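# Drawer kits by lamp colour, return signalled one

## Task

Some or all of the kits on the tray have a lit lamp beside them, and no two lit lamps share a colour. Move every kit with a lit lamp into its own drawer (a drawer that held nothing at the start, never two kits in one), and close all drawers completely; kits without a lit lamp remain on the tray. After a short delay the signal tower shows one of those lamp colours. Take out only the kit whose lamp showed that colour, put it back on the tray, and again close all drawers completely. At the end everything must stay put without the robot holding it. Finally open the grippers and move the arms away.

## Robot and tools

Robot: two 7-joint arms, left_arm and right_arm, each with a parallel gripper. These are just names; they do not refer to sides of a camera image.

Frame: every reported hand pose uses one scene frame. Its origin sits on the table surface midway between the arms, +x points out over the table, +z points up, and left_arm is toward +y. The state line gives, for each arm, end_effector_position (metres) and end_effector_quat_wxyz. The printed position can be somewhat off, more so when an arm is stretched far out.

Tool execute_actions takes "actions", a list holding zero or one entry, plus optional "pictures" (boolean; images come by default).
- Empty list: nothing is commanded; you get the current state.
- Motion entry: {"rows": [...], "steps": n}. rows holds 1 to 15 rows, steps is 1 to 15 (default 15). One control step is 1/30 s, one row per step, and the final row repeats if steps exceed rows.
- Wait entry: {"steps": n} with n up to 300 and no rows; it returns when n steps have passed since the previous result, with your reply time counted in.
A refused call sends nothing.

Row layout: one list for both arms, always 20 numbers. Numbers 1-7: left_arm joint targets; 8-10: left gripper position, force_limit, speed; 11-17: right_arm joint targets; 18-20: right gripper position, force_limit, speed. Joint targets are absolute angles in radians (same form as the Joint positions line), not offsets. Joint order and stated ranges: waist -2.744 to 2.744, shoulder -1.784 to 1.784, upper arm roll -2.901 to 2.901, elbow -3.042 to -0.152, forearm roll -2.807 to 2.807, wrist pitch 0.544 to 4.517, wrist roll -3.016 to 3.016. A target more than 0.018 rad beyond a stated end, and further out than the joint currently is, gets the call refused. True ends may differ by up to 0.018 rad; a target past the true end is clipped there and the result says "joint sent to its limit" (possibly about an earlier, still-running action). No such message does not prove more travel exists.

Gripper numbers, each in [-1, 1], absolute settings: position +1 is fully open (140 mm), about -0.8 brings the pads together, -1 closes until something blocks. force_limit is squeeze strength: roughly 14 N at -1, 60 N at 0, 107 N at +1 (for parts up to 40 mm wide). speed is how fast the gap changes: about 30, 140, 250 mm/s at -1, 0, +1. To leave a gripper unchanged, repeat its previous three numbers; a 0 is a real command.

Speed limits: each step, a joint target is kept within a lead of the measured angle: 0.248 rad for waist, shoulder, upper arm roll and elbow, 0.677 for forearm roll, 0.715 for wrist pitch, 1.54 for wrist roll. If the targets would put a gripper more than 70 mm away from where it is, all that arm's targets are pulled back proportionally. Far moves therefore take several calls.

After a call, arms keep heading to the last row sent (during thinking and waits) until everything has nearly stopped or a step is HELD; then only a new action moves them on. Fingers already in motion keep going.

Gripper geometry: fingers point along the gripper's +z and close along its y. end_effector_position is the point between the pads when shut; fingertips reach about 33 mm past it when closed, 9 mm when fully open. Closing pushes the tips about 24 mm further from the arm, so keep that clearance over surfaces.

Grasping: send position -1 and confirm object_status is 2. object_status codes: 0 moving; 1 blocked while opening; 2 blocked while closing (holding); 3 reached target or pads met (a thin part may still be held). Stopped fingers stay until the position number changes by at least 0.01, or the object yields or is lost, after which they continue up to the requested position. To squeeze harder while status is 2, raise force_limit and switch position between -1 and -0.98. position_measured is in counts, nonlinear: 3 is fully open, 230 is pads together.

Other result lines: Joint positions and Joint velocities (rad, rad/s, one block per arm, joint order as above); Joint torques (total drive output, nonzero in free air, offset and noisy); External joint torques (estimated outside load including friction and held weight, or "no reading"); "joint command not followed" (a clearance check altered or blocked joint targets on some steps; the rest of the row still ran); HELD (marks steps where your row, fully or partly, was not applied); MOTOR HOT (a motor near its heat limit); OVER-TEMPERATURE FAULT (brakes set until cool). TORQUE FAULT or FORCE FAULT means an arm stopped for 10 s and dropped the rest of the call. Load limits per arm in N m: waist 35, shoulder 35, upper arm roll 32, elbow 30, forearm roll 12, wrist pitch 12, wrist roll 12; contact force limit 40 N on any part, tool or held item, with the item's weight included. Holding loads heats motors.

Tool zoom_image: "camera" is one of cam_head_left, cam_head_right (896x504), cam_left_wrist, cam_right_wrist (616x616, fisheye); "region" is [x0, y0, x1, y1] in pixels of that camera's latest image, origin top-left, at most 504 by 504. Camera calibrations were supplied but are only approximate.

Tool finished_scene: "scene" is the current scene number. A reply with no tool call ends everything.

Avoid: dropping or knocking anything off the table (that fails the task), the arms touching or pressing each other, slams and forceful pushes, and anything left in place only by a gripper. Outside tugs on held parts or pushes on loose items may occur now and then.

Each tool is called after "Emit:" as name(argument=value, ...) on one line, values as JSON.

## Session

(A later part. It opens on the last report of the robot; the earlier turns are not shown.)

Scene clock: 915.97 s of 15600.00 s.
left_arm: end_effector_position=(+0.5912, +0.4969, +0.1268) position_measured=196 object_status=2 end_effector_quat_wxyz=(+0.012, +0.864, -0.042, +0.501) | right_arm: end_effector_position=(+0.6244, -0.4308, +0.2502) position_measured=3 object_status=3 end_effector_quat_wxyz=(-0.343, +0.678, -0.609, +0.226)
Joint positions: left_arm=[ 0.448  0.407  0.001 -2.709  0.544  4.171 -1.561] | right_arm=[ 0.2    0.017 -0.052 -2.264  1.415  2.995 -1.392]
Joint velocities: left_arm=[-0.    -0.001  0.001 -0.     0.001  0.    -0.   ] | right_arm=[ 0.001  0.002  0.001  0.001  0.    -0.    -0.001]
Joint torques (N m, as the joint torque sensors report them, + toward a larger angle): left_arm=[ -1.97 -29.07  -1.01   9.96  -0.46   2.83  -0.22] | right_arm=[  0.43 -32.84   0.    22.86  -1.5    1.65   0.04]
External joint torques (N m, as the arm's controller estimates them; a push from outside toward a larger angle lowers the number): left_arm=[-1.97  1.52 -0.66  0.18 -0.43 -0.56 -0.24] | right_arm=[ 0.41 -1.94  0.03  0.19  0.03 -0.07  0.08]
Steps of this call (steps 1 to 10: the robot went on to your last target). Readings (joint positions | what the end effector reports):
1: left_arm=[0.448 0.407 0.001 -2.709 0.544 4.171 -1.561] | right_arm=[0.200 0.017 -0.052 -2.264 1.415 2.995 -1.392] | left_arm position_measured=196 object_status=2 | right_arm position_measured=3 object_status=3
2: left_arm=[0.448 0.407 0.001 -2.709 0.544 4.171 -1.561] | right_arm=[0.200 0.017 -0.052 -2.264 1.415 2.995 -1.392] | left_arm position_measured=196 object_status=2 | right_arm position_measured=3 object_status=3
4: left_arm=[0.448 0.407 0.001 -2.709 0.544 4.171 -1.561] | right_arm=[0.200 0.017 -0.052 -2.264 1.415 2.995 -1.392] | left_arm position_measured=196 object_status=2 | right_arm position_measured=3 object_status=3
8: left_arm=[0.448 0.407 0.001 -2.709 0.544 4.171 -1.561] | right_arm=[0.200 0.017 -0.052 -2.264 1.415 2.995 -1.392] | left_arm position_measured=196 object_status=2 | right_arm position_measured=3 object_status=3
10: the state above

Emit:
execute_actions(actions=[{"rows":[[0.454,0.405,0,-2.721,0.547,4.177,-1.562,-1,0,-0.5,0.2,0.017,-0.05,-2.264,1.415,2.995,-1.392,1,0,0],[0.462,0.402,0,-2.734,0.552,4.185,-1.556,-1,0,-0.5,0.2,0.017,-0.05,-2.264,1.415,2.995,-1.392,1,0,0],[0.470,0.398,0,-2.747,0.557,4.193,-1.551,-1,0,-0.5,0.2,0.017,-0.05,-2.264,1.415,2.995,-1.392,1,0,0],[0.478,0.394,0,-2.76,0.562,4.201,-1.545,-1,0,-0.5,0.2,0.017,-0.05,-2.264,1.415,2.995,-1.392,1,0,0],[0.485,0.391,0,-2.772,0.567,4.209,-1.539,-1,0,-0.5,0.2,0.017,-0.05,-2.264,1.415,2.995,-1.392,1,0,0],[0.493,0.387,0,-2.785,0.572,4.217,-1.533,-1,0,-0.5,0.2,0.017,-0.05,-2.264,1.415,2.995,-1.392,1,0,0],[0.501,0.384,0,-2.798,0.577,4.225,-1.528,-1,0,-0.5,0.2,0.017,-0.05,-2.264,1.415,2.995,-1.392,1,0,0],[0.509,0.380,0,-2.811,0.582,4.233,-1.522,-1,0,-0.5,0.2,0.017,-0.05,-2.264,1.415,2.995,-1.392,1,0,0],[0.519,0.377,0,-2.825,0.589,4.242,-1.514,-1,0,-0.5,0.2,0.017,-0.05,-2.264,1.415,2.995,-1.392,1,0,0],[0.530,0.374,0,-2.839,0.596,4.250,-1.506,-1,0,-0.5,0.2,0.017,-0.05,-2.264,1.415,2.995,-1.392,1,0,0],[0.541,0.371,0,-2.853,0.604,4.259,-1.498,-1,0,-0.5,0.2,0.017,-0.05,-2.264,1.415,2.995,-1.392,1,0,0],[0.552,0.368,0,-2.867,0.611,4.268,-1.490,-1,0,-0.5,0.2,0.017,-0.05,-2.264,1.415,2.995,-1.392,1,0,0],[0.563,0.365,0,-2.881,0.619,4.276,-1.482,-1,0,-0.5,0.2,0.017,-0.05,-2.264,1.415,2.995,-1.392,1,0,0],[0.574,0.362,0,-2.895,0.626,4.285,-1.474,-1,0,-0.5,0.2,0.017,-0.05,-2.264,1.415,2.995,-1.392,1,0,0],[0.585,0.360,0,-2.909,0.634,4.293,-1.467,-1,0,-0.5,0.2,0.017,-0.05,-2.264,1.415,2.995,-1.392,1,0,0]],"steps":15}], pictures=false)

Emit:
execute_actions(actions=[{"rows":[[0.597,0.359,0,-2.920,0.643,4.300,-1.458,-1,0,-0.5,0.2,0.017,-0.05,-2.264,1.415,2.995,-1.392,1,0,0],[0.609,0.358,0,-2.932,0.651,4.307,-1.450,-1,0,-0.5,0.2,0.017,-0.05,-2.264,1.415,2.995,-1.392,1,0,0],[0.621,0.356,0,-2.943,0.660,4.314,-1.441,-1,0,-0.5,0.2,0.017,-0.05,-2.264,1.415,2.995,-1.392,1,0,0],[0.633,0.355,0,-2.955,0.669,4.321,-1.433,-1,0,-0.5,0.2,0.017,-0.05,-2.264,1.415,2.995,-1.392,1,0,0],[0.646,0.354,0,-2.966,0.677,4.328,-1.424,-1,0,-0.5,0.2,0.017,-0.05,-2.264,1.415,2.995,-1.392,1,0,0],[0.658,0.353,0,-2.978,0.686,4.333,-1.416,-1,0,-0.5,0.2,0.017,-0.05,-2.264,1.415,2.995,-1.392,1,0,0]],"steps":15}])

Scene clock: 948.27 s of 15600.00 s.
left_arm: end_effector_position=(+0.5283, +0.5010, +0.1273) position_measured=197 object_status=2 end_effector_quat_wxyz=(+0.019, +0.865, -0.027, +0.501) | right_arm: end_effector_position=(+0.6244, -0.4308, +0.2502) position_measured=3 object_status=3 end_effector_quat_wxyz=(-0.343, +0.678, -0.609, +0.226)
Joint positions: left_arm=[ 0.557  0.362 -0.002 -2.872  0.611  4.266 -1.517] | right_arm=[ 0.2    0.017 -0.052 -2.264  1.415  2.995 -1.392]
Joint velocities: left_arm=[ 0.318 -0.078  0.001 -0.405  0.195  0.252  0.167] | right_arm=[ 0.     0.002 -0.001 -0.     0.    -0.     0.   ]
Joint torques (N m, as the joint torque sensors report them, + toward a larger angle): left_arm=[  0.76 -23.94   1.19   4.26   0.42   1.11   0.17] | right_arm=[ -0.04 -32.82  -0.11  23.23  -1.55   1.63   0.03]
External joint torques (N m, as the arm's controller estimates them; a push from outside toward a larger angle lowers the number): left_arm=[ 2.5   2.34  1.74 -5.24  0.49 -1.94  0.16] | right_arm=[-0.07 -1.9  -0.08  0.56 -0.02 -0.1   0.07]
Steps of this call (steps 1 to 15: the robot went on to your last target; steps 16 to 90: nothing new was sent; then 28.80 s passed at rest; steps 91 to 105: all 15 steps of this action). Readings (joint positions | what the end effector reports):
91: left_arm=[0.449 0.406 0.001 -2.711 0.544 4.172 -1.561] | right_arm=[0.200 0.017 -0.052 -2.264 1.415 2.995 -1.392] | left_arm position_measured=196 object_status=2 | right_arm position_measured=3 object_status=3
92: left_arm=[0.451 0.405 0.001 -2.715 0.545 4.174 -1.561] | right_arm=[0.200 0.017 -0.052 -2.264 1.415 2.995 -1.392] | left_arm position_measured=197 object_status=2 | right_arm position_measured=3 object_status=3
94: left_arm=[0.461 0.399 0.000 -2.732 0.550 4.183 -1.560] | right_arm=[0.200 0.017 -0.052 -2.264 1.415 2.995 -1.392] | left_arm position_measured=197 object_status=2 | right_arm position_measured=3 object_status=3
98: left_arm=[0.488 0.385 -0.001 -2.777 0.566 4.209 -1.551] | right_arm=[0.200 0.017 -0.052 -2.264 1.415 2.995 -1.392] | left_arm position_measured=197 object_status=2 | right_arm position_measured=3 object_status=3
105: the state above

Scene clock: 948.77 s of 15600.00 s.
left_arm: end_effector_position=(+0.4859, +0.5034, +0.1278) position_measured=197 object_status=2 end_effector_quat_wxyz=(+0.017, +0.864, -0.029, +0.503) | right_arm: end_effector_position=(+0.6244, -0.4308, +0.2502) position_measured=3 object_status=3 end_effector_quat_wxyz=(-0.343, +0.678, -0.609, +0.226)
Joint positions: left_arm=[ 0.656  0.35  -0.002 -2.971  0.679  4.333 -1.44 ] | right_arm=[ 0.2    0.017 -0.052 -2.264  1.415  2.995 -1.392]
Joint velocities: left_arm=[ 0.011  0.    -0.    -0.006  0.009  0.005  0.068] | right_arm=[-0.001 -0.002  0.001  0.    -0.     0.     0.001]
Joint torques (N m, as the joint torque sensors report them, + toward a larger angle): left_arm=[  0.68 -23.07   0.85   0.84   2.06   3.33   0.45] | right_arm=[ -0.01 -32.83  -0.2   23.26  -1.57   1.62   0.05]
External joint torques (N m, as the arm's controller estimates them; a push from outside toward a larger angle lowers the number): left_arm=[ 0.76  1.31  1.36 -4.48  1.79 -0.03  0.42] | right_arm=[ 0.02 -1.77 -0.1   0.5  -0.03 -0.12  0.09]
Steps of this call (steps 1 to 15: all 15 steps of this action). Readings (joint positions | what the end effector reports):
1: left_arm=[0.568 0.359 -0.002 -2.885 0.618 4.275 -1.511] | right_arm=[0.200 0.017 -0.052 -2.264 1.415 2.995 -1.392] | left_arm position_measured=197 object_status=2 | right_arm position_measured=3 object_status=3
2: left_arm=[0.580 0.357 -0.002 -2.897 0.626 4.283 -1.505] | right_arm=[0.200 0.017 -0.052 -2.264 1.415 2.995 -1.392] | left_arm position_measured=197 object_status=2 | right_arm position_measured=3 object_status=3
4: left_arm=[0.603 0.354 -0.002 -2.922 0.642 4.299 -1.492] | right_arm=[0.200 0.017 -0.052 -2.264 1.415 2.995 -1.392] | left_arm position_measured=197 object_status=2 | right_arm position_measured=3 object_status=3
8: left_arm=[0.644 0.350 -0.002 -2.961 0.670 4.325 -1.466] | right_arm=[0.200 0.017 -0.052 -2.264 1.415 2.995 -1.392] | left_arm position_measured=197 object_status=2 | right_arm position_measured=3 object_status=3
15: the state above
camera_calibration (this result's frames):
cam_left_wrist: T_world_to_cam=[[-0.0961893, -0.981343, -0.166476, 0.570236], [-0.798441, 0.17594, -0.575793, 0.386065], [0.59434, 0.0775361, -0.800468, -0.0349764], [0, 0, 0, 1]] pos_world=[0.383889, 0.494384, 0.289227]
cam_right_wrist: T_world_to_cam=[[-0.683746, -0.0235326, -0.72934, 0.596449], [-0.419373, 0.830608, 0.366356, 0.519318], [0.597174, 0.556361, -0.577794, 0.187581], [0, 0, 0, 1]] pos_world=[0.51359, -0.521676, 0.353142]

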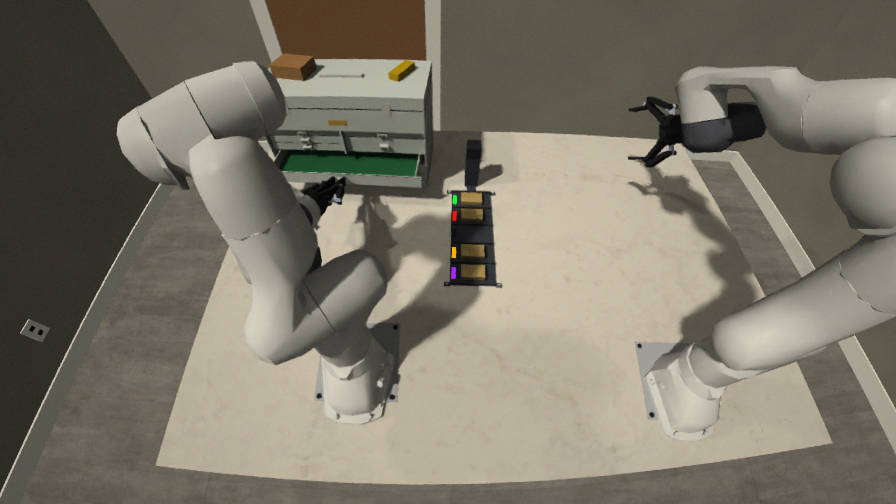

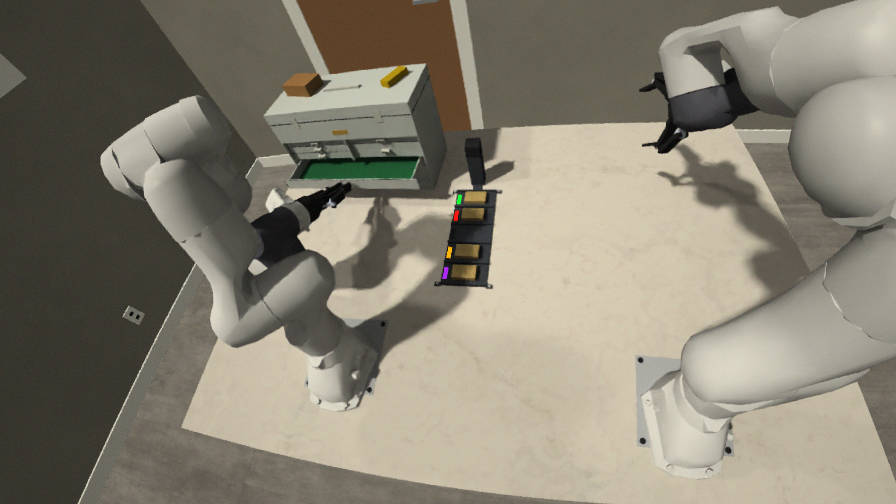

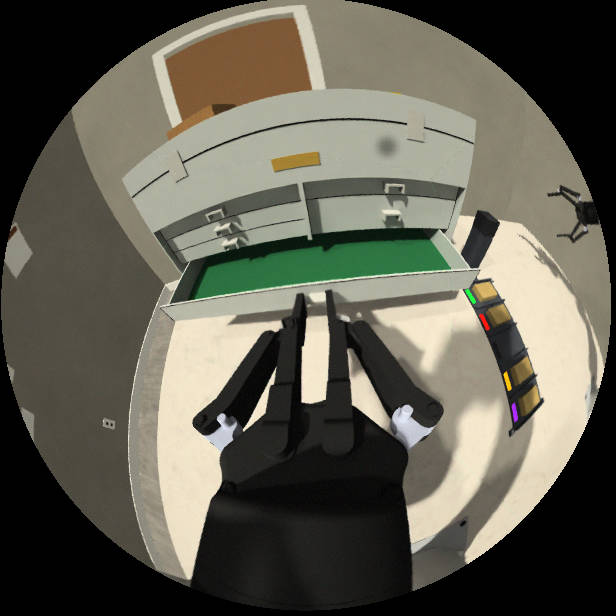

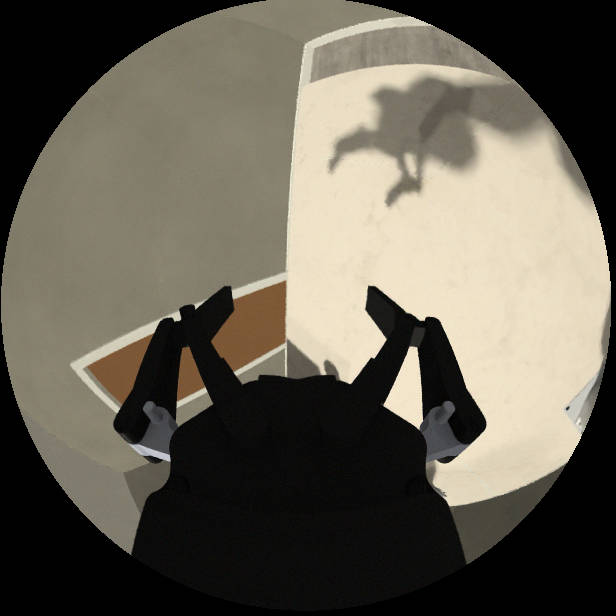

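Emit:
execute_actions(actions=[{"rows":[[0.658,0.353,0,-2.978,0.686,4.333,-1.416,0.15,0,0,0.2,0.017,-0.05,-2.264,1.415,2.995,-1.392,1,0,0],[0.658,0.353,0,-2.978,0.686,4.333,-1.416,0.15,0,0,0.2,0.017,-0.05,-2.264,1.415,2.995,-1.392,1,0,0],[0.658,0.353,0,-2.978,0.686,4.333,-1.416,0.15,0,0,0.2,0.017,-0.05,-2.264,1.415,2.995,-1.392,1,0,0],[0.658,0.353,0,-2.978,0.686,4.333,-1.416,0.15,0,0,0.2,0.017,-0.05,-2.264,1.415,2.995,-1.392,1,0,0],[0.658,0.353,0,-2.978,0.686,4.333,-1.416,0.15,0,0,0.2,0.017,-0.05,-2.264,1.415,2.995,-1.392,1,0,0],[0.658,0.353,0,-2.978,0.686,4.333,-1.416,0.15,0,0,0.2,0.017,-0.05,-2.264,1.415,2.995,-1.392,1,0,0],[0.658,0.353,0,-2.978,0.686,4.333,-1.416,0.15,0,0,0.2,0.017,-0.05,-2.264,1.415,2.995,-1.392,1,0,0],[0.658,0.353,0,-2.978,0.686,4.333,-1.416,0.15,0,0,0.2,0.017,-0.05,-2.264,1.415,2.995,-1.392,1,0,0],[0.658,0.353,0,-2.978,0.686,4.333,-1.416,0.15,0,0,0.2,0.017,-0.05,-2.264,1.415,2.995,-1.392,1,0,0],[0.68,0.345,0,-3.0,0.70,4.34,-1.41,0.15,0,0,0.2,0.017,-0.05,-2.264,1.415,2.995,-1.392,1,0,0],[0.70,0.335,0,-3.03,0.72,4.35,-1.40,0.15,0,0,0.2,0.017,-0.05,-2.264,1.415,2.995,-1.392,1,0,0]],"steps":15}], pictures=false)

Emit:
execute_actions(actions=[{"rows":[[0.70,0.335,0,-3.03,0.72,4.35,-1.40,0.15,0,0,0.2,0.017,-0.05,-2.264,1.415,2.995,-1.392,1,0,0],[0.70,0.335,0,-3.03,0.72,4.35,-1.40,0.15,0,0,0.2,0.017,-0.05,-2.264,1.415,2.995,-1.392,1,0,0],[0.70,0.335,0,-3.03,0.72,4.35,-1.40,0.15,0,0,0.2,0.017,-0.05,-2.264,1.415,2.995,-1.392,1,0,0],[0.70,0.335,0,-3.03,0.8,4.35,-1.40,0.15,0,0,0.2,0.017,-0.05,-2.264,1.415,2.995,-1.392,1,0,0],[0.70,0.335,0,-3.03,0.9,4.35,-1.40,0.15,0,0,0.2,0.017,-0.05,-2.264,1.415,2.995,-1.392,1,0,0],[0.70,0.335,0,-3.03,1.0,4.35,-1.40,0.15,0,0,0.2,0.017,-0.05,-2.264,1.415,2.995,-1.392,1,0,0],[0.70,0.335,0,-3.03,1.1,4.35,-1.40,0.15,0,0,0.2,0.017,-0.05,-2.264,1.415,2.995,-1.392,1,0,0],[0.70,0.335,0,-3.03,1.25,4.35,-1.40,0.15,0,0,0.2,0.017,-0.05,-2.264,1.415,2.995,-1.392,1,0,0]],"steps":15}], pictures=false)

Emit:
execute_actions(actions=[{"steps":10}])

Scene clock: 986.83 s of 15600.00 s.
left_arm: end_effector_position=(+0.4649, +0.4972, +0.1236) position_measured=110 object_status=0 end_effector_quat_wxyz=(+0.022, +0.868, -0.028, +0.495) | right_arm: end_effector_position=(+0.6244, -0.4308, +0.2502) position_measured=3 object_status=3 end_effector_quat_wxyz=(-0.343, +0.678, -0.609, +0.226)
Joint positions: left_arm=[ 0.693  0.339 -0.001 -3.024  0.709  4.341 -1.415] | right_arm=[ 0.2    0.017 -0.052 -2.264  1.415  2.995 -1.392]
Joint velocities: left_arm=[ 0.055 -0.021 -0.    -0.08   0.068  0.026  0.028] | right_arm=[ 0.001 -0.     0.001  0.001  0.    -0.     0.   ]
Joint torques (N m, as the joint torque sensors report them, + toward a larger angle): left_arm=[  1.74 -23.81   0.7    3.89   1.25   4.03   0.54] | right_arm=[  0.37 -32.69  -0.28  23.15  -1.52   1.66   0.06]
External joint torques (N m, as the arm's controller estimates them; a push from outside toward a larger angle lowers the number): left_arm=[ 2.15 -0.52  1.6  -1.31  0.93  0.69  0.52] | right_arm=[ 0.31 -1.75 -0.28  0.41  0.03 -0.06  0.1 ]
Steps of this call (steps 1 to 30: the robot went on to your last target; steps 31 to 90: nothing new was sent; then 34.57 s passed at rest; steps 91 to 105: all 15 steps of this action). Readings (joint positions | what the end effector reports):
91: left_arm=[0.657 0.350 -0.002 -2.972 0.680 4.334 -1.422] | right_arm=[0.200 0.017 -0.052 -2.264 1.415 2.995 -1.392] | left_arm position_measured=197 object_status=0 | right_arm position_measured=3 object_status=3
92: left_arm=[0.657 0.350 -0.002 -2.972 0.680 4.334 -1.422] | right_arm=[0.200 0.017 -0.052 -2.264 1.415 2.995 -1.392] | left_arm position_measured=196 object_status=0 | right_arm position_measured=3 object_status=3
94: left_arm=[0.657 0.351 -0.002 -2.975 0.681 4.334 -1.422] | right_arm=[0.200 0.017 -0.052 -2.264 1.415 2.995 -1.392] | left_arm position_measured=176 object_status=0 | right_arm position_measured=3 object_status=3
98: left_arm=[0.657 0.351 -0.002 -2.976 0.683 4.334 -1.422] | right_arm=[0.200 0.017 -0.052 -2.264 1.415 2.995 -1.392] | left_arm position_measured=145 object_status=0 | right_arm position_measured=3 object_status=3
105: the state above

Scene clock: 987.33 s of 15600.00 s.
left_arm: end_effector_position=(+0.4285, +0.3496, +0.1525) position_measured=110 object_status=3 end_effector_quat_wxyz=(+0.167, +0.819, -0.208, +0.508) | right_arm: end_effector_position=(+0.6244, -0.4308, +0.2502) position_measured=3 object_status=3 end_effector_quat_wxyz=(-0.343, +0.678, -0.609, +0.226)
Joint positions: left_arm=[ 0.7    0.337  0.    -3.029  1.19   4.345 -1.409] | right_arm=[ 0.2    0.017 -0.052 -2.264  1.415  2.995 -1.392]
Joint velocities: left_arm=[ 0.     0.    -0.001 -0.001  0.496  0.003  0.009] | right_arm=[ 0.001 -0.    -0.     0.001 -0.     0.     0.   ]
Joint torques (N m, as the joint torque sensors report them, + toward a larger angle): left_arm=[ -0.47 -23.09  -0.84   2.11   1.31   3.88   0.57] | right_arm=[  0.46 -33.15  -0.26  22.74  -1.57   1.68   0.01]
External joint torques (N m, as the arm's controller estimates them; a push from outside toward a larger angle lowers the number): left_arm=[-1.04 -1.02 -0.57 -1.58  1.07  0.66  0.55] | right_arm=[ 0.38 -2.13 -0.27 -0.01 -0.02 -0.05  0.05]
Steps of this call (steps 1 to 15: all 15 steps of this action). Readings (joint positions | what the end effector reports):
1: left_arm=[0.695 0.338 -0.001 -3.026 0.711 4.342 -1.415] | right_arm=[0.200 0.017 -0.052 -2.264 1.415 2.995 -1.392] | left_arm position_measured=110 object_status=0 | right_arm position_measured=3 object_status=3
2: left_arm=[0.695 0.338 -0.001 -3.027 0.713 4.343 -1.414] | right_arm=[0.200 0.017 -0.052 -2.264 1.415 2.995 -1.392] | left_arm position_measured=110 object_status=0 | right_arm position_measured=3 object_status=3
4: left_arm=[0.698 0.337 -0.001 -3.028 0.731 4.344 -1.412] | right_arm=[0.200 0.017 -0.052 -2.264 1.415 2.995 -1.392] | left_arm position_measured=110 object_status=3 | right_arm position_measured=3 object_status=3
8: left_arm=[0.700 0.337 0.001 -3.028 0.919 4.345 -1.411] | right_arm=[0.200 0.017 -0.052 -2.264 1.415 2.995 -1.392] | left_arm position_measured=110 object_status=3 | right_arm position_measured=3 object_status=3
15: the state above

Scene clock: 987.67 s of 15600.00 s.
left_arm: end_effector_position=(+0.4203, +0.3344, +0.1564) position_measured=110 object_status=3 end_effector_quat_wxyz=(+0.183, +0.810, -0.228, +0.508) | right_arm: end_effector_position=(+0.6244, -0.4308, +0.2502) position_measured=3 object_status=3 end_effector_quat_wxyz=(-0.343, +0.678, -0.609, +0.226)
Joint positions: left_arm=[ 0.7    0.337  0.    -3.029  1.244  4.346 -1.408] | right_arm=[ 0.2    0.017 -0.052 -2.264  1.415  2.995 -1.392]
Joint velocities: left_arm=[ 0.001  0.     0.002 -0.     0.029  0.     0.004] | right_arm=[-0.001  0.     0.001 -0.001  0.     0.     0.   ]
Joint torques (N m, as the joint torque sensors report them, + toward a larger angle): left_arm=[ -0.71 -22.69  -0.8    1.92   1.52   4.01   0.47] | right_arm=[ -0.14 -32.76   0.05  22.88  -1.57   1.65   0.05]
External joint torques (N m, as the arm's controller estimates them; a push from outside toward a larger angle lowers the number): left_arm=[-0.76 -0.89  0.01 -1.19  0.93  0.81  0.45] | right_arm=[-0.2  -1.89  0.05  0.2  -0.03 -0.07  0.09]
Steps of this call (steps 1 to 10: the robot went on to your last target). Readings (joint positions | what the end effector reports):
1: left_arm=[0.700 0.337 0.000 -3.029 1.204 4.345 -1.409] | right_arm=[0.200 0.017 -0.052 -2.264 1.415 2.995 -1.392] | left_arm position_measured=110 object_status=3 | right_arm position_measured=3 object_status=3
2: left_arm=[0.700 0.337 0.000 -3.029 1.215 4.345 -1.409] | right_arm=[0.200 0.017 -0.052 -2.264 1.415 2.995 -1.392] | left_arm position_measured=110 object_status=3 | right_arm position_measured=3 object_status=3
4: left_arm=[0.700 0.337 0.000 -3.029 1.229 4.345 -1.408] | right_arm=[0.200 0.017 -0.052 -2.264 1.415 2.995 -1.392] | left_arm position_measured=110 object_status=3 | right_arm position_measured=3 object_status=3
8: left_arm=[0.700 0.337 0.000 -3.029 1.241 4.346 -1.408] | right_arm=[0.200 0.017 -0.052 -2.264 1.415 2.995 -1.392] | left_arm position_measured=110 object_status=3 | right_arm position_measured=3 object_status=3
10: the state above
camera_calibration (this result's frames):
cam_left_wrist: T_world_to_cam=[[-0.566743, -0.817315, -0.103916, 0.535932], [-0.583972, 0.487468, -0.649116, 0.197063], [0.581188, -0.307197, -0.753558, 0.166875], [0, 0, 0, 1]] pos_world=[0.321829, 0.393227, 0.309359]
cam_right_wrist: T_world_to_cam=[[-0.683746, -0.0235326, -0.72934, 0.596449], [-0.419373, 0.830608, 0.366357, 0.519318], [0.597174, 0.556361, -0.577794, 0.187581], [0, 0, 0, 1]] pos_world=[0.51359, -0.521676, 0.353142]

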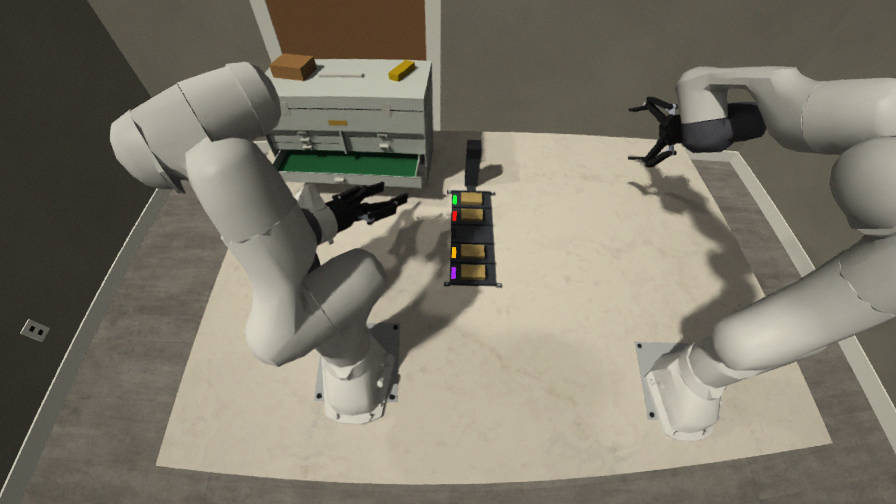

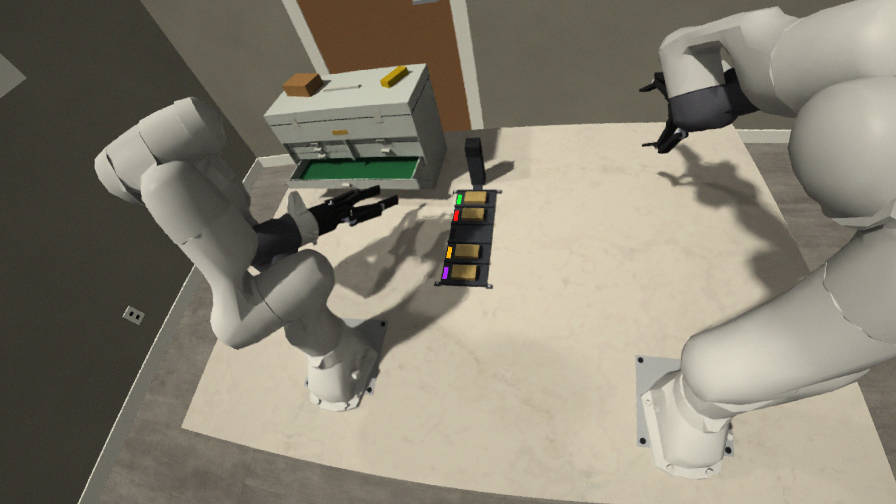

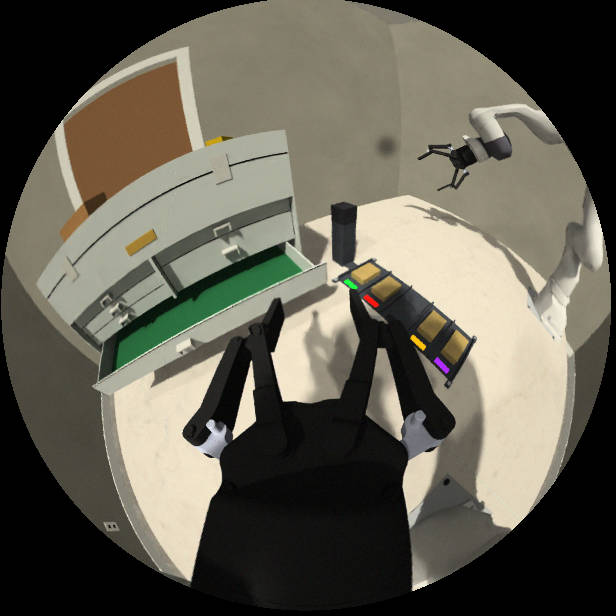

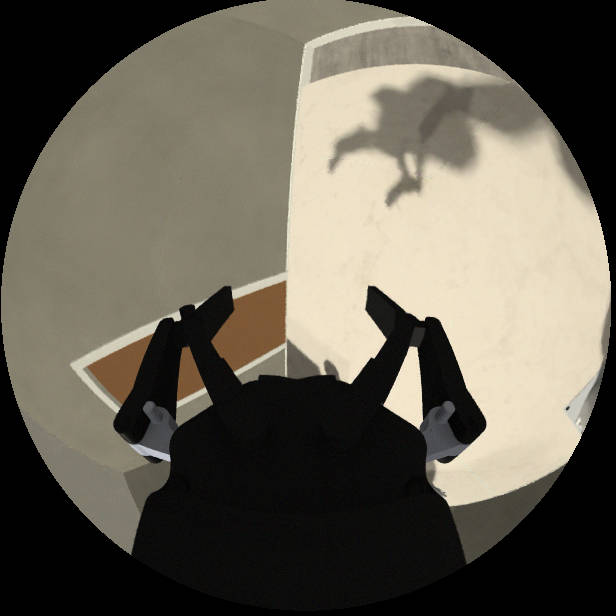

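Emit:
execute_actions(actions=[{"rows":[[-0.1,-0.05,0,-2.95,1.1,3.8,-0.5,0.15,0,0,0.2,0.017,-0.05,-2.264,1.415,2.995,-1.392,1,0,0]],"steps":15}], pictures=false)

Emit:
execute_actions(actions=[{"steps":12}], pictures=false)

Emit:
execute_actions(actions=[{"rows":[[-0.4,-0.4,0,-2.8,0.5,3.0,0.3,0.15,0,0,0.2,0.017,-0.05,-2.264,1.415,2.995,-1.392,1,0,0]],"steps":15}], pictures=false)

Emit:
execute_actions(actions=[{"steps":10}], pictures=false)

Emit:
execute_actions(actions=[{"rows":[[-0.597,-0.011,0,-2.133,0,2.122,0.99,0.15,0,0,0.2,0.017,-0.05,-2.264,1.415,2.995,-1.392,1,0,0]],"steps":15}], pictures=false)

Emit:
execute_actions(actions=[{"steps":25}], pictures=false)

Emit:
execute_actions(actions=[{"rows":[[-0.597,0.173,0,-2.255,0,2.43,0.99,0.15,0,0,0.2,0.017,-0.05,-2.264,1.415,2.995,-1.392,1,0,0]],"steps":15}], pictures=false)

Emit:
execute_actions(actions=[{"steps":25}])

Scene clock: 1011.23 s of 15600.00 s.
left_arm: end_effector_position=(+0.3914, +0.1167, +0.1463) position_measured=110 object_status=3 end_effector_quat_wxyz=(+0.036, -0.445, +0.800, -0.402) | right_arm: end_effector_position=(+0.6244, -0.4308, +0.2502) position_measured=3 object_status=3 end_effector_quat_wxyz=(-0.343, +0.678, -0.609, +0.226)
Joint positions: left_arm=[-0.085 -0.046 -0.006 -2.949  1.109  3.842 -0.71 ] | right_arm=[ 0.2    0.017 -0.052 -2.264  1.415  2.995 -1.392]
Joint velocities: left_arm=[-0.192 -0.014  0.003 -0.009 -0.036 -0.231  0.672] | right_arm=[-0.    -0.001  0.001 -0.001 -0.001  0.    -0.001]
Joint torques (N m, as the joint torque sensors report them, + toward a larger angle): left_arm=[ -0.62 -20.42   3.94  11.58  -1.64   2.76   0.51] | right_arm=[  0.22 -32.84   0.09  22.98  -1.55   1.65   0.  ]
External joint torques (N m, as the arm's controller estimates them; a push from outside toward a larger angle lowers the number): left_arm=[-2.53 -1.07  1.61 -2.   -0.55 -0.72  0.56] | right_arm=[ 0.21 -1.93  0.14  0.36 -0.02 -0.08  0.04]
Steps of this call (steps 1 to 30: the robot went on to your last target; steps 31 to 90: nothing new was sent; then 20.07 s passed at rest; steps 91 to 105: all 15 steps of this action). Readings (joint positions | what the end effector reports):
91: left_arm=[0.655 0.300 0.011 -3.021 1.219 4.278 -1.337] | right_arm=[0.200 0.017 -0.052 -2.264 1.415 2.995 -1.392] | left_arm position_measured=110 object_status=3 | right_arm position_measured=3 object_status=3
92: left_arm=[0.582 0.229 0.012 -3.000 1.190 4.192 -1.253] | right_arm=[0.200 0.017 -0.052 -2.264 1.415 2.995 -1.392] | left_arm position_measured=110 object_status=3 | right_arm position_measured=3 object_status=3
94: left_arm=[0.425 0.081 0.008 -2.964 1.151 4.063 -1.106] | right_arm=[0.200 0.017 -0.052 -2.264 1.415 2.995 -1.392] | left_arm position_measured=110 object_status=3 | right_arm position_measured=3 object_status=3
98: left_arm=[0.155 -0.027 -0.000 -2.943 1.121 3.942 -0.923] | right_arm=[0.200 0.017 -0.052 -2.264 1.415 2.995 -1.392] | left_arm position_measured=110 object_status=3 | right_arm position_measured=3 object_status=3
105: the state above

Scene clock: 1011.63 s of 15600.00 s.
left_arm: end_effector_position=(+0.3903, +0.1197, +0.1374) position_measured=110 object_status=3 end_effector_quat_wxyz=(+0.067, -0.387, +0.836, -0.383) | right_arm: end_effector_position=(+0.6244, -0.4308, +0.2502) position_measured=3 object_status=3 end_effector_quat_wxyz=(-0.343, +0.678, -0.609, +0.226)
Joint positions: left_arm=[-0.097 -0.048 -0.003 -2.949  1.103  3.808 -0.561] | right_arm=[ 0.2    0.017 -0.052 -2.264  1.415  2.995 -1.392]
Joint velocities: left_arm=[-0.002  0.    -0.    -0.    -0.002 -0.02   0.18 ] | right_arm=[-0.     0.002  0.     0.001  0.001 -0.     0.   ]
Joint torques (N m, as the joint torque sensors report them, + toward a larger angle): left_arm=[ -2.37 -20.45   1.85  12.64  -1.21   2.84   0.5 ] | right_arm=[  0.15 -32.92  -0.06  23.08  -1.53   1.62   0.07]
External joint torques (N m, as the arm's controller estimates them; a push from outside toward a larger angle lowers the number): left_arm=[-2.31 -1.27  1.78 -0.42 -0.56 -0.59  0.54] | right_arm=[ 0.18 -2.16  0.03  0.46  0.   -0.1   0.12]
Steps of this call (steps 1 to 12: the robot went on to your last target). Readings (joint positions | what the end effector reports):
1: left_arm=[-0.090 -0.047 -0.005 -2.949 1.108 3.835 -0.689] | right_arm=[0.200 0.017 -0.052 -2.264 1.415 2.995 -1.392] | left_arm position_measured=110 object_status=3 | right_arm position_measured=3 object_status=3
2: left_arm=[-0.093 -0.047 -0.005 -2.949 1.107 3.830 -0.670] | right_arm=[0.200 0.017 -0.052 -2.264 1.415 2.995 -1.392] | left_arm position_measured=110 object_status=3 | right_arm position_measured=3 object_status=3
4: left_arm=[-0.095 -0.048 -0.004 -2.949 1.105 3.821 -0.638] | right_arm=[0.200 0.017 -0.052 -2.264 1.415 2.995 -1.392] | left_arm position_measured=110 object_status=3 | right_arm position_measured=3 object_status=3
8: left_arm=[-0.097 -0.048 -0.003 -2.949 1.104 3.812 -0.591] | right_arm=[0.200 0.017 -0.052 -2.264 1.415 2.995 -1.392] | left_arm position_measured=110 object_status=3 | right_arm position_measured=3 object_status=3
12: the state above

Scene clock: 1012.13 s of 15600.00 s.
left_arm: end_effector_position=(+0.4933, +0.1612, +0.2279) position_measured=110 object_status=3 end_effector_quat_wxyz=(+0.271, -0.277, +0.901, -0.195) | right_arm: end_effector_position=(+0.6244, -0.4308, +0.2502) position_measured=3 object_status=3 end_effector_quat_wxyz=(-0.343, +0.678, -0.609, +0.226)
Joint positions: left_arm=[-0.395 -0.398 -0.002 -2.798  0.52   3.069  0.085] | right_arm=[ 0.2    0.017 -0.052 -2.264  1.415  2.995 -1.392]
Joint velocities: left_arm=[-0.018 -0.    -0.001 -0.018 -0.146 -0.401  0.688] | right_arm=[ 0.     0.001  0.    -0.001  0.    -0.    -0.   ]
Joint torques (N m, as the joint torque sensors report them, + toward a larger angle): left_arm=[ -1.89 -16.75   1.79  20.86  -0.84   2.86   0.52] | right_arm=[  0.18 -32.77   0.32  22.73  -1.56   1.63   0.01]
External joint torques (N m, as the arm's controller estimates them; a push from outside toward a larger angle lowers the number): left_arm=[-1.73 -0.26  1.78 -1.92 -0.55 -0.6   0.57] | right_arm=[ 0.07 -1.94  0.27  0.09 -0.02 -0.08  0.05]
Steps of this call (steps 1 to 15: all 15 steps of this action). Readings (joint positions | what the end effector reports):
1: left_arm=[-0.121 -0.064 -0.000 -2.943 1.057 3.763 -0.531] | right_arm=[0.200 0.017 -0.052 -2.264 1.415 2.995 -1.392] | left_arm position_measured=110 object_status=3 | right_arm position_measured=3 object_status=3
2: left_arm=[-0.153 -0.093 0.000 -2.927 1.001 3.707 -0.495] | right_arm=[0.200 0.017 -0.052 -2.264 1.415 2.995 -1.392] | left_arm position_measured=110 object_status=3 | right_arm position_measured=3 object_status=3
4: left_arm=[-0.240 -0.181 0.002 -2.886 0.863 3.556 -0.396] | right_arm=[0.200 0.017 -0.052 -2.264 1.415 2.995 -1.392] | left_arm position_measured=110 object_status=3 | right_arm position_measured=3 object_status=3
8: left_arm=[-0.369 -0.368 -0.002 -2.804 0.624 3.262 -0.155] | right_arm=[0.200 0.017 -0.052 -2.264 1.415 2.995 -1.392] | left_arm position_measured=110 object_status=3 | right_arm position_measured=3 object_status=3
15: the state above

Scene clock: 1012.47 s of 15600.00 s.
left_arm: end_effector_position=(+0.4876, +0.1732, +0.2147) position_measured=110 object_status=3 end_effector_quat_wxyz=(+0.269, -0.227, +0.923, -0.154) | right_arm: end_effector_position=(+0.6244, -0.4308, +0.2502) position_measured=3 object_status=3 end_effector_quat_wxyz=(-0.343, +0.678, -0.609, +0.226)
Joint positions: left_arm=[-0.397 -0.398 -0.002 -2.799  0.504  3.013  0.224] | right_arm=[ 0.2    0.017 -0.052 -2.264  1.415  2.995 -1.392]
Joint velocities: left_arm=[-0.002  0.001  0.     0.001 -0.01  -0.053  0.23 ] | right_arm=[-0.     0.    -0.    -0.001 -0.001 -0.    -0.   ]
Joint torques (N m, as the joint torque sensors report them, + toward a larger angle): left_arm=[ -2.35 -16.64   1.42  20.96  -0.85   2.66   0.43] | right_arm=[ -0.26 -32.82  -0.21  23.1   -1.52   1.61   0.04]
External joint torques (N m, as the arm's controller estimates them; a push from outside toward a larger angle lowers the number): left_arm=[-2.31 -0.67  1.34 -1.25 -0.6  -0.57  0.47] | right_arm=[-0.3  -1.9  -0.18  0.42  0.01 -0.11  0.09]
Steps of this call (steps 1 to 10: the robot went on to your last target). Readings (joint positions | what the end effector reports):
1: left_arm=[-0.396 -0.398 -0.002 -2.799 0.516 3.057 0.106] | right_arm=[0.200 0.017 -0.052 -2.264 1.415 2.995 -1.392] | left_arm position_measured=110 object_status=3 | right_arm position_measured=3 object_status=3
2: left_arm=[-0.396 -0.398 -0.002 -2.799 0.513 3.048 0.126] | right_arm=[0.200 0.017 -0.052 -2.264 1.415 2.995 -1.392] | left_arm position_measured=110 object_status=3 | right_arm position_measured=3 object_status=3
4: left_arm=[-0.397 -0.398 -0.002 -2.799 0.508 3.033 0.159] | right_arm=[0.200 0.017 -0.052 -2.264 1.415 2.995 -1.392] | left_arm position_measured=110 object_status=3 | right_arm position_measured=3 object_status=3
8: left_arm=[-0.397 -0.398 -0.002 -2.799 0.505 3.017 0.206] | right_arm=[0.200 0.017 -0.052 -2.264 1.415 2.995 -1.392] | left_arm position_measured=110 object_status=3 | right_arm position_measured=3 object_status=3
10: the state above

Scene clock: 1012.97 s of 15600.00 s.
left_arm: end_effector_position=(+0.4864, +0.0843, +0.2102) position_measured=110 object_status=3 end_effector_quat_wxyz=(+0.048, -0.108, +0.993, -0.025) | right_arm: end_effector_position=(+0.6244, -0.4308, +0.2502) position_measured=3 object_status=3 end_effector_quat_wxyz=(-0.343, +0.678, -0.609, +0.226)
Joint positions: left_arm=[-0.594 -0.021 -0.001 -2.149  0.028  2.233  0.757] | right_arm=[ 0.2    0.017 -0.052 -2.264  1.415  2.995 -1.392]
Joint velocities: left_arm=[-0.018  0.001 -0.     0.306 -0.207 -0.607  0.748] | right_arm=[-0.    -0.001 -0.     0.001 -0.001 -0.     0.   ]
Joint torques (N m, as the joint torque sensors report them, + toward a larger angle): left_arm=[ -2.18 -23.59   0.76  18.73   0.25   1.05   0.47] | right_arm=[  0.5  -32.79  -0.04  23.34  -1.53   1.64   0.  ]
External joint torques (N m, as the arm's controller estimates them; a push from outside toward a larger angle lowers the number): left_arm=[-3.08 -0.03 -0.42  1.15 -0.41 -0.69  0.48] | right_arm=[ 0.52 -1.77  0.04  0.57  0.01 -0.09  0.04]
Steps of this call (steps 1 to 15: all 15 steps of this action). Readings (joint positions | what the end effector reports):
1: left_arm=[-0.419 -0.376 0.002 -2.771 0.454 2.961 0.257] | right_arm=[0.200 0.017 -0.052 -2.264 1.415 2.995 -1.392] | left_arm position_measured=110 object_status=3 | right_arm position_measured=3 object_status=3
2: left_arm=[-0.443 -0.342 0.002 -2.734 0.407 2.906 0.289] | right_arm=[0.200 0.017 -0.052 -2.264 1.415 2.995 -1.392] | left_arm position_measured=110 object_status=3 | right_arm position_measured=3 object_status=3
4: left_arm=[-0.482 -0.276 0.002 -2.664 0.329 2.800 0.348] | right_arm=[0.200 0.017 -0.052 -2.264 1.415 2.995 -1.392] | left_arm position_measured=110 object_status=3 | right_arm position_measured=3 object_status=3
8: left_arm=[-0.546 -0.117 0.002 -2.474 0.173 2.542 0.497] | right_arm=[0.200 0.017 -0.052 -2.264 1.415 2.995 -1.392] | left_arm position_measured=110 object_status=3 | right_arm position_measured=3 object_status=3
15: the state above

Scene clock: 1013.80 s of 15600.00 s.
left_arm: end_effector_position=(+0.4603, +0.0956, +0.2012) position_measured=110 object_status=3 end_effector_quat_wxyz=(+0.003, -0.010, +1.000, -0.000) | right_arm: end_effector_position=(+0.6244, -0.4308, +0.2502) position_measured=3 object_status=3 end_effector_quat_wxyz=(-0.343, +0.678, -0.609, +0.226)
Joint positions: left_arm=[-0.595 -0.013 -0.001 -2.135  0.003  2.127  0.969] | right_arm=[ 0.2    0.017 -0.052 -2.264  1.415  2.995 -1.392]
Joint velocities: left_arm=[-0.     0.     0.    -0.001  0.    -0.005  0.049] | right_arm=[ 0.001 -0.     0.001  0.001  0.001 -0.001 -0.001]
Joint torques (N m, as the joint torque sensors report them, + toward a larger angle): left_arm=[ -2.65 -30.07   0.52  24.18   0.25   1.95   0.42] | right_arm=[  0.44 -32.61  -0.26  23.18  -1.51   1.66   0.01]
External joint torques (N m, as the arm's controller estimates them; a push from outside toward a larger angle lowers the number): left_arm=[-2.64  0.73  0.54  0.67 -0.43 -0.5   0.42] | right_arm=[ 0.31 -1.64 -0.33  0.45  0.03 -0.05  0.05]
Steps of this call (steps 1 to 25: the robot went on to your last target). Readings (joint positions | what the end effector reports):
1: left_arm=[-0.595 -0.021 -0.001 -2.142 0.022 2.215 0.781] | right_arm=[0.200 0.017 -0.052 -2.264 1.415 2.995 -1.392] | left_arm position_measured=110 object_status=3 | right_arm position_measured=3 object_status=3
2: left_arm=[-0.595 -0.020 -0.001 -2.138 0.017 2.199 0.802] | right_arm=[0.200 0.017 -0.052 -2.264 1.415 2.995 -1.392] | left_arm position_measured=110 object_status=3 | right_arm position_measured=3 object_status=3
4: left_arm=[-0.595 -0.017 -0.001 -2.135 0.011 2.176 0.837] | right_arm=[0.200 0.017 -0.052 -2.264 1.415 2.995 -1.392] | left_arm position_measured=110 object_status=3 | right_arm position_measured=3 object_status=3
8: left_arm=[-0.595 -0.013 -0.001 -2.135 0.006 2.148 0.889] | right_arm=[0.200 0.017 -0.052 -2.264 1.415 2.995 -1.392] | left_arm position_measured=110 object_status=3 | right_arm position_measured=3 object_status=3
25: the state above

Scene clock: 1014.30 s of 15600.00 s.
left_arm: end_effector_position=(+0.4516, +0.1009, +0.0714) position_measured=110 object_status=3 end_effector_quat_wxyz=(-0.011, -0.004, +1.000, +0.008) | right_arm: end_effector_position=(+0.6244, -0.4308, +0.2502) position_measured=3 object_status=3 end_effector_quat_wxyz=(-0.343, +0.678, -0.609, +0.226)
Joint positions: left_arm=[-0.595  0.175 -0.001 -2.257  0.003  2.404  0.98 ] | right_arm=[ 0.2    0.017 -0.052 -2.264  1.415  2.995 -1.392]
Joint velocities: left_arm=[-0.    -0.019  0.001  0.013 -0.     0.139  0.011] | right_arm=[-0.     0.001 -0.     0.     0.    -0.     0.001]
Joint torques (N m, as the joint torque sensors report them, + toward a larger angle): left_arm=[ -1.67 -34.4    0.71  20.36  -0.01   2.99   0.29] | right_arm=[  0.27 -32.58  -0.19  23.03  -1.53   1.65   0.02]
External joint torques (N m, as the arm's controller estimates them; a push from outside toward a larger angle lowers the number): left_arm=[-1.64 -1.14  0.59  0.51 -0.52  0.78  0.29] | right_arm=[ 0.32 -1.68 -0.09  0.33  0.01 -0.08  0.07]
Steps of this call (steps 1 to 15: all 15 steps of this action). Readings (joint positions | what the end effector reports):
1: left_arm=[-0.595 -0.003 -0.001 -2.141 0.003 2.157 0.969] | right_arm=[0.200 0.017 -0.052 -2.264 1.415 2.995 -1.392] | left_arm position_measured=110 object_status=3 | right_arm position_measured=3 object_status=3
2: left_arm=[-0.595 0.020 -0.001 -2.154 0.003 2.187 0.970] | right_arm=[0.200 0.017 -0.052 -2.264 1.415 2.995 -1.392] | left_arm position_measured=110 object_status=3 | right_arm position_measured=3 object_status=3
4: left_arm=[-0.595 0.079 -0.001 -2.191 0.003 2.248 0.971] | right_arm=[0.200 0.017 -0.052 -2.264 1.415 2.995 -1.392] | left_arm position_measured=110 object_status=3 | right_arm position_measured=3 object_status=3
8: left_arm=[-0.595 0.171 -0.001 -2.253 0.003 2.341 0.976] | right_arm=[0.200 0.017 -0.052 -2.264 1.415 2.995 -1.392] | left_arm position_measured=110 object_status=3 | right_arm position_measured=3 object_status=3
15: the state above

Scene clock: 1015.13 s of 15600.00 s.
left_arm: end_effector_position=(+0.4578, +0.0968, +0.0738) position_measured=110 object_status=3 end_effector_quat_wxyz=(-0.002, -0.002, +1.000, +0.002) | right_arm: end_effector_position=(+0.6244, -0.4308, +0.2502) position_measured=3 object_status=3 end_effector_quat_wxyz=(-0.343, +0.678, -0.609, +0.226)
Joint positions: left_arm=[-0.595  0.175 -0.001 -2.256  0.003  2.426  0.983] | right_arm=[ 0.2    0.017 -0.052 -2.264  1.415  2.995 -1.392]
Joint velocities: left_arm=[ 0.001 -0.001 -0.    -0.    -0.     0.001  0.001] | right_arm=[ 0.     0.    -0.     0.001  0.     0.     0.   ]
Joint torques (N m, as the joint torque sensors report them, + toward a larger angle): left_arm=[ -2.   -35.3    1.24  20.72  -0.03   3.21   0.5 ] | right_arm=[ -0.09 -32.53   0.21  23.32  -1.52   1.66  -0.03]
External joint torques (N m, as the arm's controller estimates them; a push from outside toward a larger angle lowers the number): left_arm=[-2.07 -0.8   1.02 -0.06 -0.55  0.77  0.5 ] | right_arm=[-0.07 -1.61  0.29  0.62  0.01 -0.07  0.01]
Steps of this call (steps 1 to 25: the robot went on to your last target). Readings (joint positions | what the end effector reports):
1: left_arm=[-0.595 0.175 -0.001 -2.256 0.003 2.408 0.980] | right_arm=[0.200 0.017 -0.052 -2.264 1.415 2.995 -1.392] | left_arm position_measured=110 object_status=3 | right_arm position_measured=3 object_status=3
2: left_arm=[-0.595 0.175 -0.001 -2.256 0.003 2.411 0.980] | right_arm=[0.200 0.017 -0.052 -2.264 1.415 2.995 -1.392] | left_arm position_measured=110 object_status=3 | right_arm position_measured=3 object_status=3
4: left_arm=[-0.595 0.175 -0.001 -2.256 0.003 2.416 0.981] | right_arm=[0.200 0.017 -0.052 -2.264 1.415 2.995 -1.392] | left_arm position_measured=110 object_status=3 | right_arm position_measured=3 object_status=3
8: left_arm=[-0.595 0.175 -0.001 -2.256 0.003 2.421 0.982] | right_arm=[0.200 0.017 -0.052 -2.264 1.415 2.995 -1.392] | left_arm position_measured=110 object_status=3 | right_arm position_measured=3 object_status=3
25: the state above
camera_calibration (this result's frames):
cam_left_wrist: T_world_to_cam=[[0.154122, 0.986658, -0.0524549, -0.154009], [0.901626, -0.118728, 0.415903, -0.418896], [0.404126, -0.111394, -0.907895, 0.0833694], [0, 0, 0, 1]] pos_world=[0.367732, 0.111507, 0.241832]
cam_right_wrist: T_world_to_cam=[[-0.683746, -0.0235326, -0.72934, 0.596449], [-0.419373, 0.830608, 0.366357, 0.519318], [0.597174, 0.556361, -0.577794, 0.187581], [0, 0, 0, 1]] pos_world=[0.51359, -0.521676, 0.353142]

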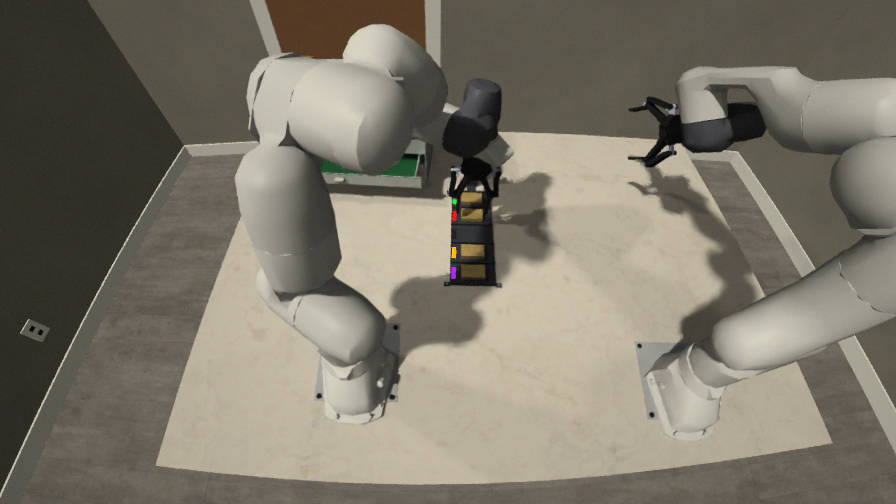

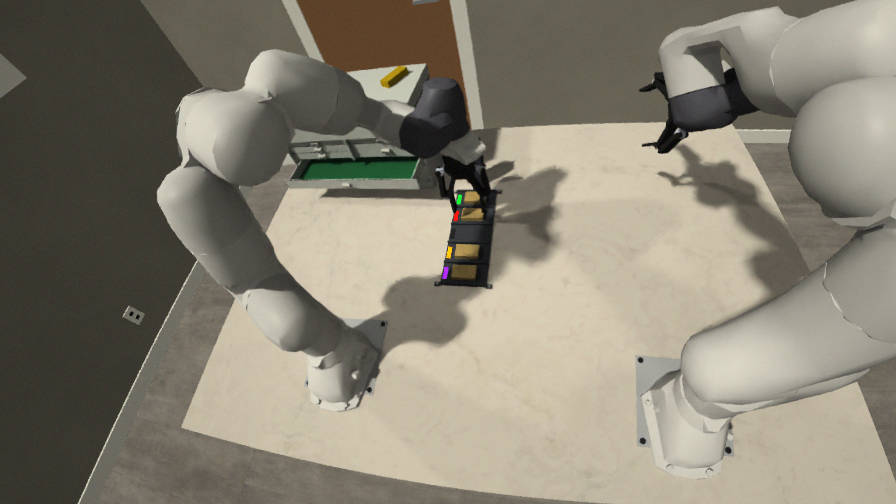

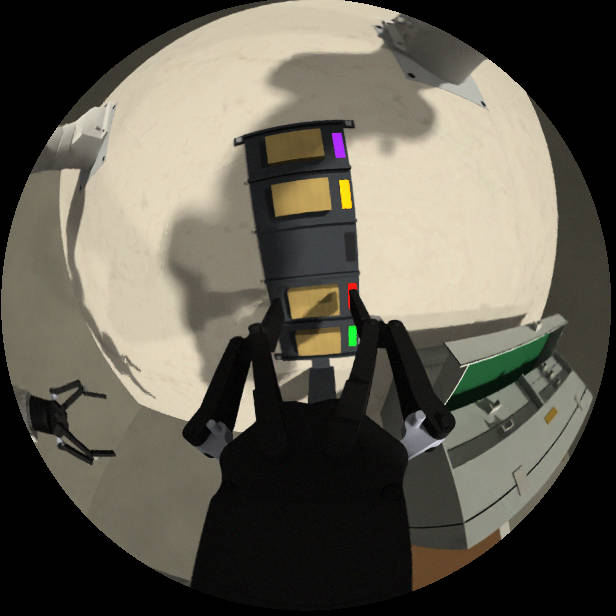

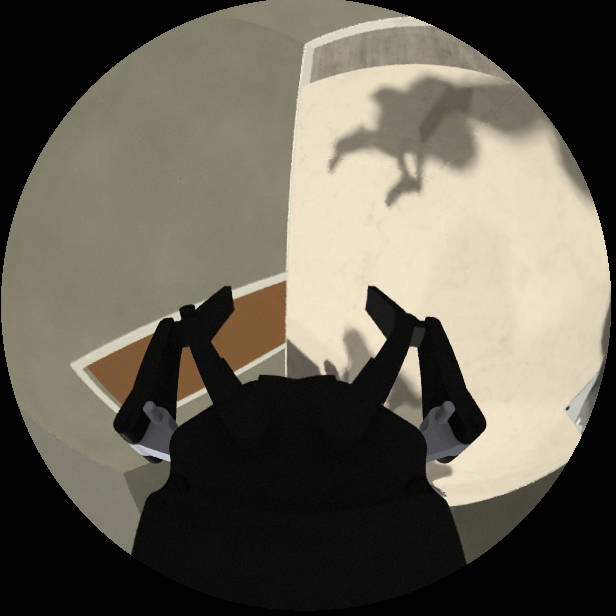

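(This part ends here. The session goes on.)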